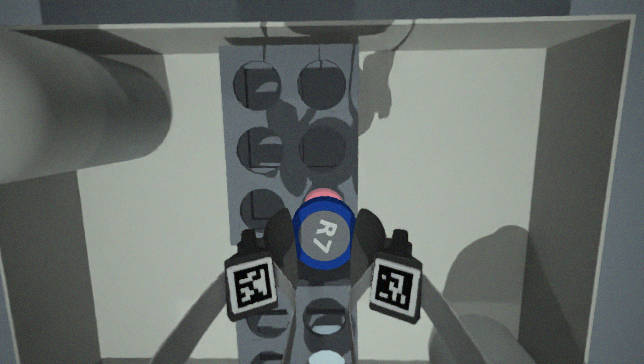

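Scene clock: 283.43 s.
r1.base_odometry: x=+0.291 y=+1.091 heading=-2.524 (m, m, rad; r1's odometry frame)
r1.turned_by_wheels: +0.000 (rad since the last result)
r1.turned_by_imu: +0.000 (rad since the last result)
r1.base_tilt: forward=-0.7 right=-0.3 (deg)
r1.lidar_m: 1.68 2.48 1.82 1.75 1.82 2.49 1.53 1.32 0.29 0.32 3.14 1.90
r1.head_depth_mm: - - - 755 635 564 1140 / - - - - 648 562 1131 / - - - - - 548 611 / 2613 2925 2553 - - 1348 1204 / 2594 2963 2539 - 1498 1355 1174 / 2587 2944 2454 1913 1589 1351 1169 / 2615 2899 2443 1922 1582 1340 1168
r1.base_status: not commanded
r1.joint_positions: lift_m=+1.100 arm_m=+0.050 wrist_yaw_rad=+0.000 wrist_pitch_rad=-1.546 wrist_roll_rad=+1.563 gripper_m=+0.055 head_pan_rad=-1.577 head_tilt_rad=-0.741
r1.joint_status: not commanded
r1.motor_effort: left_wheel=-2(1) right_wheel=+1(1) lift_m=+26(26) arm_m=-5(5) wrist_yaw_rad=-1(1) wrist_pitch_rad=-2(2) wrist_roll_rad=+3(3) gripper_m=+2(1) head_pan_rad=+5(5) head_tilt_rad=-3(4) (%)
r1.hand_pose: x=-0.0215 y=-0.1773 z=+0.9818 quat_wxyz=(+0.003, +0.002, -0.716, -0.699) (m; r1's base frame)
r1.wrist_depth_mm: 361 358 357 - - - - / 370 360 364 - - - - / 383 370 366 - - - - / - - - - - - - / - - - - - - - / - - - - - - - / - - - - - - -
r2.base_odometry: x=+1.571 y=-0.398 heading=+0.112 (m, m, rad; r2's odometry frame)
r2.turned_by_wheels: +0.000 (rad since the last result)
r2.turned_by_imu: +0.000 (rad since the last result)
r2.base_tilt: forward=+0.8 right=-0.8 (deg)
r2.lidar_m: 1.29 2.54 1.85 1.78 1.84 2.51 2.34 0.38 0.28 0.27 0.28 0.38
r2.head_depth_mm: 2669 2950 980 758 649 554 1140 / 2702 2922 985 783 650 556 1120 / 2654 2920 988 741 621 556 513 / 2554 2890 815 737 620 556 513 / 2589 2869 868 737 609 558 505 / 2551 2828 997 719 605 559 496 / 2501 2762 999 644 560 559 488
r2.base_status: not commanded
r2.joint_positions: lift_m=+1.099 arm_m=+0.467 wrist_yaw_rad=+0.000 wrist_pitch_rad=-1.547 wrist_roll_rad=+1.564 gripper_m=+0.001 head_pan_rad=-1.693 head_tilt_rad=-0.741
r2.joint_status: all done
r2.motor_effort: left_wheel=-3(3) right_wheel=+2(2) lift_m=+46(47) arm_m=+3(4) wrist_yaw_rad=+0(1) wrist_pitch_rad=+0(0) wrist_roll_rad=+4(4) gripper_m=-14(13) head_pan_rad=-4(3) head_tilt_rad=-4(3) (%)
r2.hand_pose: x=-0.0215 y=-0.5934 z=+0.9815 quat_wxyz=(+0.003, +0.002, -0.715, -0.699) (m; r2's base frame)
r2.wrist_depth_mm: 364 364 365 360 356 355 352 / 235 265 336 338 362 350 364 / 220 246 378 365 370 366 367 / 394 382 386 322 382 379 379 / 411 399 396 165 387 391 390 / 420 407 407 340 376 387 401 / 435 407 387 354 385 315 419
pictures: none
No camera images: the call's "cameras" was empty. Leave "cameras" out to get every camera's image.

Scene clock: 288.30 s.
r1.base_odometry: x=+0.291 y=+1.091 heading=-2.524 (m, m, rad; r1's odometry frame)
r1.turned_by_wheels: +0.000 (rad since the last result)
r1.turned_by_imu: +0.000 (rad since the last result)
r1.base_tilt: forward=-0.7 right=-0.3 (deg)
r1.lidar_m: 1.68 2.48 1.81 1.75 1.82 2.49 1.53 1.32 0.29 0.32 3.13 1.90
r1.head_depth_mm: - - - 757 635 565 1129 / - - - - 648 563 1126 / - - - - - 548 613 / 2615 2932 2546 - - 1345 1204 / 2617 2927 2552 - 1494 1361 1176 / 2621 2914 2475 1939 1583 1342 1166 / 2607 2880 2447 1919 1572 1341 1170
r1.base_status: not commanded
r1.joint_positions: lift_m=+1.100 arm_m=+0.050 wrist_yaw_rad=+0.000 wrist_pitch_rad=-1.546 wrist_roll_rad=+1.563 gripper_m=+0.055 head_pan_rad=-1.577 head_tilt_rad=-0.741
r1.joint_status: not commanded
r1.motor_effort: left_wheel=-1(2) right_wheel=+0(1) lift_m=+26(26) arm_m=-7(6) wrist_yaw_rad=+0(0) wrist_pitch_rad=-2(2) wrist_roll_rad=+4(3) gripper_m=+0(1) head_pan_rad=+5(5) head_tilt_rad=-3(3) (%)
r1.hand_pose: x=-0.0215 y=-0.1773 z=+0.9818 quat_wxyz=(+0.003, +0.002, -0.716, -0.699) (m; r1's base frame)
r1.wrist_depth_mm: 362 357 357 - - - - / 366 367 365 - - - - / 379 373 372 - - - - / - - - - - - - / - - - - - - - / - - - - - - - / - - - - - - -
r2.base_odometry: x=+1.201 y=-0.440 heading=+0.112 (m, m, rad; r2's odometry frame)
r2.turned_by_wheels: +0.000 (rad since the last result)
r2.turned_by_imu: +0.001 (rad since the last result)
r2.base_tilt: forward=+0.7 right=-0.8 (deg)
r2.lidar_m: 1.03 2.54 1.85 1.78 1.84 2.51 1.97 2.15 0.28 0.27 0.28 0.39
r2.head_depth_mm: 2729 2990 2362 1903 1580 554 1139 / 2698 2907 2392 1906 650 556 649 / 2579 2915 2306 783 652 556 1122 / 2537 2857 992 786 654 557 514 / 2609 2875 958 726 653 558 505 / 2532 2822 999 744 656 559 497 / 2504 2792 1001 792 657 559 496
r2.base_status: done
r2.joint_positions: lift_m=+1.099 arm_m=+0.470 wrist_yaw_rad=+0.000 wrist_pitch_rad=-1.547 wrist_roll_rad=+1.564 gripper_m=+0.001 head_pan_rad=-1.693 head_tilt_rad=-0.741
r2.joint_status: all done
r2.motor_effort: left_wheel=-3(9) right_wheel=+2(4) lift_m=+46(46) arm_m=+4(5) wrist_yaw_rad=+0(0) wrist_pitch_rad=-1(0) wrist_roll_rad=+4(4) gripper_m=-14(15) head_pan_rad=-4(4) head_tilt_rad=-3(3) (%)
r2.hand_pose: x=-0.0215 y=-0.5964 z=+0.9815 quat_wxyz=(+0.003, +0.002, -0.715, -0.699) (m; r2's base frame)
r2.wrist_depth_mm: 368 362 363 358 353 356 353 / 377 377 370 371 366 361 362 / 384 386 376 379 371 372 371 / 398 397 396 324 384 381 380 / 412 405 402 165 392 393 392 / 414 415 409 410 405 405 407 / 427 433 433 424 422 407 416
pictures: r2_wrist_camera
camera_calibration (this result's frames):
r2_wrist_camera: T_world_to_cam=[[-0.0111921, 0.99927, -0.0365268, 0.630094], [0.988535, 0.016558, 0.150084, -0.0797208], [0.15058, -0.0344282, -0.987998, 1.11842], [0, 0, 0, 1]] pos_world=[-0.0825528, -0.589809, 1.13998]
Images, in order (width x height): r2_wrist_camera 644x364.

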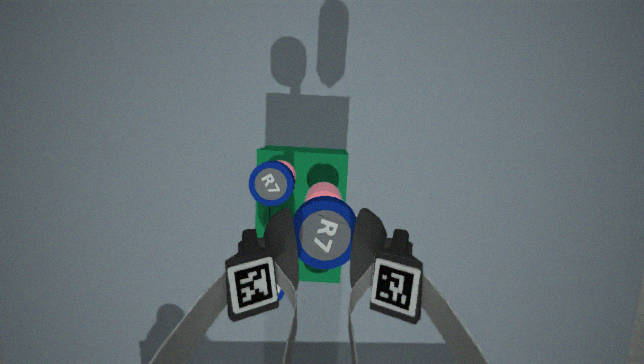

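Scene clock: 289.47 s.
r1.base_odometry: x=+0.291 y=+1.091 heading=-2.524 (m, m, rad; r1's odometry frame)
r1.turned_by_wheels: +0.000 (rad since the last result)
r1.turned_by_imu: +0.000 (rad since the last result)
r1.base_tilt: forward=-0.8 right=-0.3 (deg)
r1.lidar_m: 1.68 2.47 1.81 1.75 1.81 2.49 1.53 1.31 0.29 0.32 3.09 1.90
r1.head_depth_mm: - - - 753 636 566 1132 / - - - - 648 561 1130 / - - - - - 549 612 / 2591 2917 2552 - - 1337 1205 / 2607 2947 2522 - 1498 1346 1170 / 2600 2911 2486 1931 1582 1350 1170 / 2605 2861 2454 1928 1575 1342 1168
r1.base_status: not commanded
r1.joint_positions: lift_m=+1.100 arm_m=+0.050 wrist_yaw_rad=+0.000 wrist_pitch_rad=-1.546 wrist_roll_rad=+1.563 gripper_m=+0.055 head_pan_rad=-1.577 head_tilt_rad=-0.741
r1.joint_status: not commanded
r1.motor_effort: left_wheel=-2(1) right_wheel=+1(1) lift_m=+26(26) arm_m=-6(6) wrist_yaw_rad=+0(0) wrist_pitch_rad=-2(2) wrist_roll_rad=+3(3) gripper_m=+1(0) head_pan_rad=+5(5) head_tilt_rad=-4(3) (%)
r1.hand_pose: x=-0.0215 y=-0.1773 z=+0.9818 quat_wxyz=(+0.003, +0.002, -0.716, -0.699) (m; r1's base frame)
r1.wrist_depth_mm: 364 355 353 - - - - / 365 362 362 - - - - / 379 379 372 - - - - / - - - - - - - / - - - - - - - / - - - - - - - / - - - - - - -
r2.base_odometry: x=+1.201 y=-0.440 heading=+0.112 (m, m, rad; r2's odometry frame)
r2.turned_by_wheels: +0.000 (rad since the last result)
r2.turned_by_imu: +0.000 (rad since the last result)
r2.base_tilt: forward=+0.7 right=-0.9 (deg)
r2.lidar_m: 1.03 2.54 1.85 1.78 1.84 2.51 1.97 2.15 0.28 0.27 0.28 0.38
r2.head_depth_mm: - 2992 2378 1895 1575 554 1135 / 2731 2931 2384 1906 650 556 651 / 2576 2928 2317 785 651 557 1121 / 2598 2896 991 785 652 557 514 / - 2860 996 724 654 558 505 / 2504 2823 995 744 654 559 496 / 2518 2786 998 793 656 559 496
r2.base_status: not commanded
r2.joint_positions: lift_m=+1.060 arm_m=+0.470 wrist_yaw_rad=+0.000 wrist_pitch_rad=-1.547 wrist_roll_rad=+1.564 gripper_m=+0.001 head_pan_rad=-1.693 head_tilt_rad=-0.741
r2.joint_status: all done
r2.motor_effort: left_wheel=-3(3) right_wheel=+3(3) lift_m=+22(42) arm_m=+4(4) wrist_yaw_rad=+1(1) wrist_pitch_rad=+0(0) wrist_roll_rad=+4(4) gripper_m=-15(14) head_pan_rad=-4(4) head_tilt_rad=-3(4) (%)
r2.hand_pose: x=-0.0215 y=-0.5964 z=+0.9424 quat_wxyz=(+0.003, +0.002, -0.715, -0.699) (m; r2's base frame)
r2.wrist_depth_mm: 330 324 325 324 317 317 314 / 337 336 334 328 328 323 321 / 344 343 338 339 333 334 333 / 356 348 351 284 345 343 341 / 363 365 359 165 350 349 346 / 378 370 369 337 362 360 361 / 384 382 384 378 376 374 371
pictures: r2_wrist_camera
camera_calibration (this result's frames):
r2_wrist_camera: T_world_to_cam=[[-0.0111917, 0.99927, -0.0365267, 0.62867], [0.988535, 0.0165576, 0.150084, -0.0738657], [0.15058, -0.0344282, -0.987998, 1.07988], [0, 0, 0, 1]] pos_world=[-0.0825528, -0.58981, 1.10097]
Images, in order (width x height): r2_wrist_camera 644x364.

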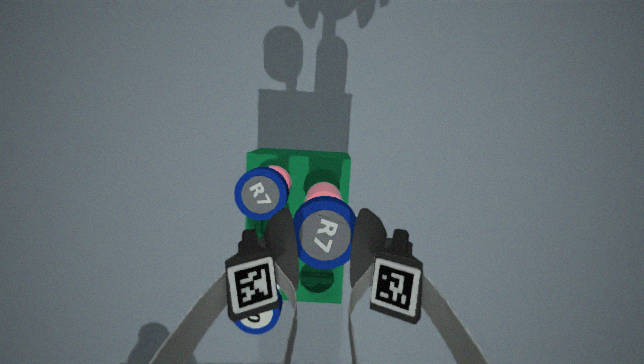

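>>> execute_actions(
  actions=[
    {"r2":{"base":{"translate_m":-0.011},"joints":{"arm_m":0.468}}},
  ],
  cameras=[],
)

>>> execute_actions(
  actions=[
    {"r2":{"joints":{"lift_m":1.028}}},
  ],
  cameras=["r2_wrist_camera"],
)

>>> execute_actions(
  actions=[
    {"r2":{"joints":{"gripper_m":0.045}}},
  ],
  cameras=["r2_wrist_camera"],
)

>>> execute_actions(
  actions=[
    {"r2":{"joints":{"lift_m":1.1}}},
  ],
  cameras=["r2_wrist_camera"],
)

Scene clock: 296.00 s.
r1.base_odometry: x=+0.291 y=+1.091 heading=-2.524 (m, m, rad; r1's odometry frame)
r1.turned_by_wheels: +0.000 (rad since the last result)
r1.turned_by_imu: +0.000 (rad since the last result)
r1.base_tilt: forward=-0.7 right=-0.3 (deg)
r1.lidar_m: 1.68 2.47 1.82 1.75 1.82 2.49 1.53 1.32 0.29 0.32 3.12 1.89
r1.head_depth_mm: - - - 748 636 566 1131 / - - - - 649 561 1125 / - - - - - 548 612 / 2606 2955 2560 - - 1346 1207 / 2626 2955 2525 - 1499 1355 1177 / 2599 2899 2479 1933 1585 1346 1168 / 2613 2918 2431 1918 1578 1341 1164
r1.base_status: not commanded
r1.joint_positions: lift_m=+1.100 arm_m=+0.050 wrist_yaw_rad=+0.000 wrist_pitch_rad=-1.546 wrist_roll_rad=+1.563 gripper_m=+0.055 head_pan_rad=-1.577 head_tilt_rad=-0.741
r1.joint_status: not commanded
r1.motor_effort: left_wheel=-2(1) right_wheel=+1(0) lift_m=+26(27) arm_m=-5(5) wrist_yaw_rad=+1(0) wrist_pitch_rad=-2(2) wrist_roll_rad=+3(3) gripper_m=+1(0) head_pan_rad=+5(5) head_tilt_rad=-4(3) (%)
r1.hand_pose: x=-0.0215 y=-0.1773 z=+0.9818 quat_wxyz=(+0.003, +0.002, -0.716, -0.699) (m; r1's base frame)
r1.wrist_depth_mm: 360 355 354 - - - - / 366 366 365 - - - - / 380 373 371 - - - - / - - - - - - - / - - - - - - - / - - - - - - - / - - - - - - -
r2.base_odometry: x=+1.191 y=-0.441 heading=+0.112 (m, m, rad; r2's odometry frame)
r2.turned_by_wheels: +0.000 (rad since the last result)
r2.turned_by_imu: +0.000 (rad since the last result)
r2.base_tilt: forward=+0.8 right=-0.7 (deg)
r2.lidar_m: 1.04 2.54 1.84 1.78 1.84 2.51 1.96 2.15 0.28 0.27 0.28 0.38
r2.head_depth_mm: - 2966 2362 1902 1577 554 1137 / 2739 2940 2388 1905 651 555 631 / 2566 2939 2319 785 650 556 825 / 2586 2846 989 788 653 557 513 / - 2868 993 723 654 558 505 / 2495 2859 997 738 656 558 497 / 2503 2806 999 792 655 561 496
r2.base_status: done
r2.joint_positions: lift_m=+1.060 arm_m=+0.468 wrist_yaw_rad=+0.000 wrist_pitch_rad=-1.547 wrist_roll_rad=+1.564 gripper_m=+0.001 head_pan_rad=-1.693 head_tilt_rad=-0.741
r2.joint_status: all done
r2.motor_effort: left_wheel=-4(8) right_wheel=+2(7) lift_m=+22(22) arm_m=-1(0) wrist_yaw_rad=+1(1) wrist_pitch_rad=+0(0) wrist_roll_rad=+4(4) gripper_m=-13(14) head_pan_rad=-4(4) head_tilt_rad=-3(2) (%)
r2.hand_pose: x=-0.0215 y=-0.5950 z=+0.9424 quat_wxyz=(+0.003, +0.002, -0.715, -0.699) (m; r2's base frame)
r2.wrist_depth_mm: 331 327 323 322 316 316 316 / 336 334 335 331 328 325 325 / 342 342 343 339 334 332 329 / 353 355 349 287 344 340 339 / 362 362 359 164 353 352 348 / 372 374 366 331 363 359 356 / 383 382 383 381 376 376 368
pictures: none
No camera images: the call's "cameras" was empty. Leave "cameras" out to get every camera's image.

Scene clock: 297.10 s.
r1.base_odometry: x=+0.291 y=+1.091 heading=-2.524 (m, m, rad; r1's odometry frame)
r1.turned_by_wheels: +0.000 (rad since the last result)
r1.turned_by_imu: +0.000 (rad since the last result)
r1.base_tilt: forward=-0.8 right=-0.2 (deg)
r1.lidar_m: 1.68 2.47 1.81 1.75 1.82 2.49 1.53 1.31 0.29 0.32 3.12 1.90
r1.head_depth_mm: - - - 747 634 565 1134 / - - - - 648 562 1134 / - - - - - 548 611 / 2619 2924 2576 - - 1340 1204 / 2618 2938 2551 - 1510 1356 1174 / 2638 2929 2477 1937 1585 1345 1169 / 2632 2893 2423 1918 1586 1341 1171
r1.base_status: not commanded
r1.joint_positions: lift_m=+1.100 arm_m=+0.050 wrist_yaw_rad=+0.000 wrist_pitch_rad=-1.546 wrist_roll_rad=+1.563 gripper_m=+0.055 head_pan_rad=-1.577 head_tilt_rad=-0.741
r1.joint_status: not commanded
r1.motor_effort: left_wheel=-1(1) right_wheel=+1(0) lift_m=+26(26) arm_m=-5(6) wrist_yaw_rad=-1(0) wrist_pitch_rad=-2(2) wrist_roll_rad=+3(3) gripper_m=+2(0) head_pan_rad=+5(5) head_tilt_rad=-4(3) (%)
r1.hand_pose: x=-0.0215 y=-0.1773 z=+0.9818 quat_wxyz=(+0.003, +0.002, -0.716, -0.699) (m; r1's base frame)
r1.wrist_depth_mm: 360 358 356 - - - - / 366 369 359 - - - - / 375 379 371 - - - - / - - - - - - - / - - - - - - - / - - - - - - - / - - - - - - -
r2.base_odometry: x=+1.191 y=-0.441 heading=+0.112 (m, m, rad; r2's odometry frame)
r2.turned_by_wheels: +0.000 (rad since the last result)
r2.turned_by_imu: +0.000 (rad since the last result)
r2.base_tilt: forward=+0.6 right=-0.9 (deg)
r2.lidar_m: 1.03 2.53 1.84 1.78 1.84 2.50 1.96 2.15 0.28 0.27 0.28 0.39
r2.head_depth_mm: - - 2388 1906 1575 555 1138 / - 2943 2381 1893 650 555 631 / 2634 2937 2298 785 651 556 824 / 2626 2814 988 789 652 557 513 / - 2900 996 723 653 557 506 / 2543 2818 998 738 655 559 496 / 2508 2803 999 793 656 560 497
r2.base_status: not commanded
r2.joint_positions: lift_m=+1.028 arm_m=+0.468 wrist_yaw_rad=+0.000 wrist_pitch_rad=-1.545 wrist_roll_rad=+1.564 gripper_m=+0.001 head_pan_rad=-1.693 head_tilt_rad=-0.741
r2.joint_status: all done
r2.motor_effort: left_wheel=-3(3) right_wheel=+2(2) lift_m=+21(21) arm_m=-1(1) wrist_yaw_rad=+1(0) wrist_pitch_rad=-1(2) wrist_roll_rad=+4(4) gripper_m=-14(14) head_pan_rad=-4(4) head_tilt_rad=-3(4) (%)
r2.hand_pose: x=-0.0215 y=-0.5954 z=+0.9104 quat_wxyz=(+0.003, +0.002, -0.716, -0.698) (m; r2's base frame)
r2.wrist_depth_mm: 295 294 289 291 287 285 285 / 306 304 300 298 294 292 293 / 311 314 311 304 300 300 300 / 321 320 314 263 311 309 306 / 327 328 325 165 315 316 315 / 339 335 337 270 329 329 323 / 355 344 210 340 338 336 332
pictures: r2_wrist_camera
camera_calibration (this result's frames):
r2_wrist_camera: T_world_to_cam=[[-0.0111906, 0.999212, -0.0380718, 0.627839], [0.988535, 0.0167885, 0.150058, -0.0689149], [0.150579, -0.035956, -0.987944, 1.04731], [0, 0, 0, 1]] pos_world=[-0.0825528, -0.58853, 1.06893]
Images, in order (width x height): r2_wrist_camera 644x364.

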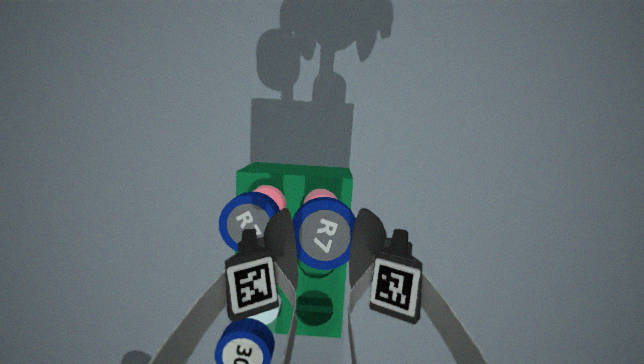

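Scene clock: 298.03 s.
r1.base_odometry: x=+0.291 y=+1.091 heading=-2.524 (m, m, rad; r1's odometry frame)
r1.turned_by_wheels: +0.000 (rad since the last result)
r1.turned_by_imu: +0.000 (rad since the last result)
r1.base_tilt: forward=-0.7 right=-0.3 (deg)
r1.lidar_m: 1.68 2.48 1.81 1.75 1.82 2.50 1.53 1.32 0.29 0.32 3.13 1.90
r1.head_depth_mm: - - - 754 634 566 1135 / - - - - 648 561 1128 / - - - - - 548 613 / 2622 2935 2542 - - 1342 1204 / 2643 2930 2536 - 1496 1356 1176 / 2628 2974 2461 1929 1583 1351 1173 / 2620 2907 2430 1916 1586 1337 1168
r1.base_status: not commanded
r1.joint_positions: lift_m=+1.100 arm_m=+0.050 wrist_yaw_rad=+0.000 wrist_pitch_rad=-1.546 wrist_roll_rad=+1.563 gripper_m=+0.055 head_pan_rad=-1.577 head_tilt_rad=-0.741
r1.joint_status: not commanded
r1.motor_effort: left_wheel=-1(1) right_wheel=+0(1) lift_m=+26(26) arm_m=-6(6) wrist_yaw_rad=+0(1) wrist_pitch_rad=-2(2) wrist_roll_rad=+3(3) gripper_m=+0(0) head_pan_rad=+5(4) head_tilt_rad=-3(3) (%)
r1.hand_pose: x=-0.0215 y=-0.1773 z=+0.9818 quat_wxyz=(+0.003, +0.002, -0.716, -0.699) (m; r1's base frame)
r1.wrist_depth_mm: 355 357 356 - - - - / 371 369 362 - - - - / 379 378 372 - - - - / - - - - - - - / - - - - - - - / - - - - - - - / - - - - - - -
r2.base_odometry: x=+1.191 y=-0.441 heading=+0.112 (m, m, rad; r2's odometry frame)
r2.turned_by_wheels: +0.000 (rad since the last result)
r2.turned_by_imu: +0.000 (rad since the last result)
r2.base_tilt: forward=+0.7 right=-0.8 (deg)
r2.lidar_m: 1.03 2.54 1.84 1.77 1.84 2.51 1.96 2.15 0.28 0.27 0.28 0.38
r2.head_depth_mm: - - 2384 1899 1582 555 1138 / - 2913 2400 1907 650 555 631 / 2655 2917 2314 786 651 556 825 / 2611 2827 990 786 652 557 514 / - 2848 1010 725 654 557 505 / 2561 2830 995 734 654 559 496 / 2504 2780 1001 792 656 559 496
r2.base_status: not commanded
r2.joint_positions: lift_m=+1.028 arm_m=+0.468 wrist_yaw_rad=+0.000 wrist_pitch_rad=-1.545 wrist_roll_rad=+1.564 gripper_m=+0.045 head_pan_rad=-1.693 head_tilt_rad=-0.741
r2.joint_status: all done
r2.motor_effort: left_wheel=-4(4) right_wheel=+2(2) lift_m=+21(22) arm_m=-1(1) wrist_yaw_rad=+0(1) wrist_pitch_rad=-1(1) wrist_roll_rad=+4(4) gripper_m=+0(92) head_pan_rad=-4(4) head_tilt_rad=-3(4) (%)
r2.hand_pose: x=-0.0215 y=-0.5954 z=+0.9104 quat_wxyz=(+0.003, +0.002, -0.716, -0.698) (m; r2's base frame)
r2.wrist_depth_mm: 297 294 294 290 287 287 285 / 305 304 302 300 298 295 291 / 310 311 309 305 302 301 303 / 321 316 314 264 313 311 307 / 332 327 325 195 321 319 316 / 341 338 - 301 - 324 323 / 349 345 212 344 339 335 333
pictures: r2_wrist_camera
camera_calibration (this result's frames):
r2_wrist_camera: T_world_to_cam=[[-0.0111937, 0.999206, -0.0382489, 0.628042], [0.988535, 0.0168182, 0.150055, -0.0688932], [0.150579, -0.0361307, -0.987938, 1.0472], [0, 0, 0, 1]] pos_world=[-0.0825529, -0.588548, 1.06893]
Images, in order (width x height): r2_wrist_camera 644x364.

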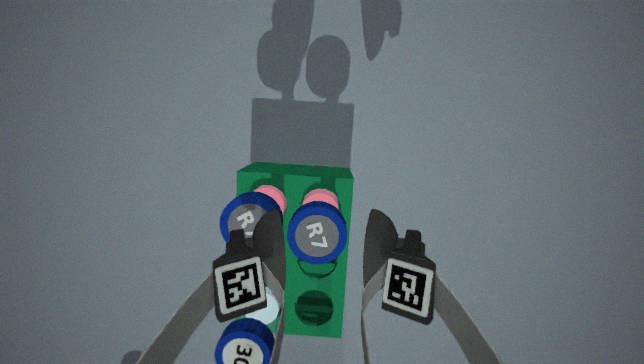

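Scene clock: 299.53 s.
r1.base_odometry: x=+0.291 y=+1.091 heading=-2.524 (m, m, rad; r1's odometry frame)
r1.turned_by_wheels: +0.000 (rad since the last result)
r1.turned_by_imu: +0.000 (rad since the last result)
r1.base_tilt: forward=-0.8 right=-0.3 (deg)
r1.lidar_m: 1.68 2.48 1.81 1.75 1.82 2.49 1.53 1.31 0.29 0.32 3.12 1.89
r1.head_depth_mm: - - - 755 634 565 1136 / - - - - 648 562 1126 / - - - - - 548 612 / 2604 2948 2557 - - 1348 1207 / 2599 2913 2531 - 1498 1353 1176 / 2610 2952 2476 1930 1580 1339 1171 / 2609 2923 2454 1921 1581 1344 1165
r1.base_status: not commanded
r1.joint_positions: lift_m=+1.100 arm_m=+0.050 wrist_yaw_rad=+0.000 wrist_pitch_rad=-1.546 wrist_roll_rad=+1.563 gripper_m=+0.055 head_pan_rad=-1.577 head_tilt_rad=-0.741
r1.joint_status: not commanded
r1.motor_effort: left_wheel=-2(1) right_wheel=+1(1) lift_m=+26(27) arm_m=-5(6) wrist_yaw_rad=+0(0) wrist_pitch_rad=-2(2) wrist_roll_rad=+3(3) gripper_m=+0(0) head_pan_rad=+5(5) head_tilt_rad=-3(3) (%)
r1.hand_pose: x=-0.0215 y=-0.1773 z=+0.9818 quat_wxyz=(+0.003, +0.002, -0.716, -0.699) (m; r1's base frame)
r1.wrist_depth_mm: 359 358 358 - - - - / 369 371 356 - - - - / 379 375 371 - - - - / - - - - - - - / - - - - - - - / - - - - - - - / - - - - - - -
r2.base_odometry: x=+1.191 y=-0.441 heading=+0.112 (m, m, rad; r2's odometry frame)
r2.turned_by_wheels: +0.000 (rad since the last result)
r2.turned_by_imu: +0.000 (rad since the last result)
r2.base_tilt: forward=+0.6 right=-0.7 (deg)
r2.lidar_m: 1.03 2.53 1.85 1.78 1.84 2.50 1.97 2.15 0.28 0.27 0.28 0.38
r2.head_depth_mm: 2746 2980 2384 1886 1584 554 1136 / 2703 2927 2395 1903 649 556 631 / 2559 2943 2317 785 652 557 824 / 2516 2803 988 787 653 557 513 / 2600 2864 958 724 653 559 505 / 2542 2826 995 732 655 559 496 / 2501 2784 1001 792 656 559 496
r2.base_status: not commanded
r2.joint_positions: lift_m=+1.099 arm_m=+0.468 wrist_yaw_rad=+0.000 wrist_pitch_rad=-1.545 wrist_roll_rad=+1.564 gripper_m=+0.045 head_pan_rad=-1.693 head_tilt_rad=-0.741
r2.joint_status: all done
r2.motor_effort: left_wheel=-4(4) right_wheel=+2(2) lift_m=+45(49) arm_m=-1(1) wrist_yaw_rad=+1(0) wrist_pitch_rad=-1(1) wrist_roll_rad=+4(4) gripper_m=+0(1) head_pan_rad=-4(4) head_tilt_rad=-3(4) (%)
r2.hand_pose: x=-0.0215 y=-0.5954 z=+0.9814 quat_wxyz=(+0.003, +0.002, -0.716, -0.698) (m; r2's base frame)
r2.wrist_depth_mm: 368 365 363 361 358 352 356 / 374 373 369 370 366 363 365 / 391 385 385 382 372 371 367 / 392 397 390 326 385 384 378 / 408 407 404 342 393 389 390 / 419 418 - 404 - 404 399 / 433 432 429 422 424 414 417
pictures: r2_wrist_camera
camera_calibration (this result's frames):
r2_wrist_camera: T_world_to_cam=[[-0.0111938, 0.999206, -0.0382489, 0.630757], [0.988535, 0.0168182, 0.150055, -0.0795489], [0.150579, -0.0361307, -0.987938, 1.11736], [0, 0, 0, 1]] pos_world=[-0.0825529, -0.588547, 1.13994]
Images, in order (width x height): r2_wrist_camera 644x364.

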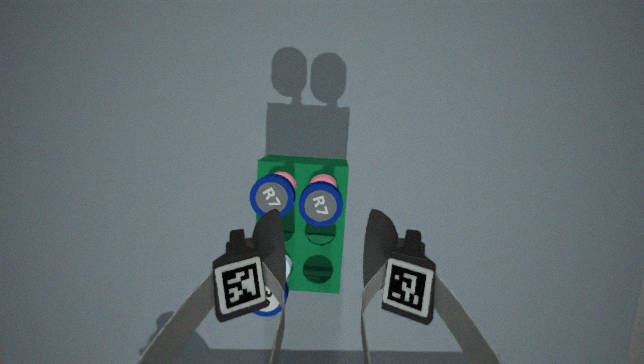

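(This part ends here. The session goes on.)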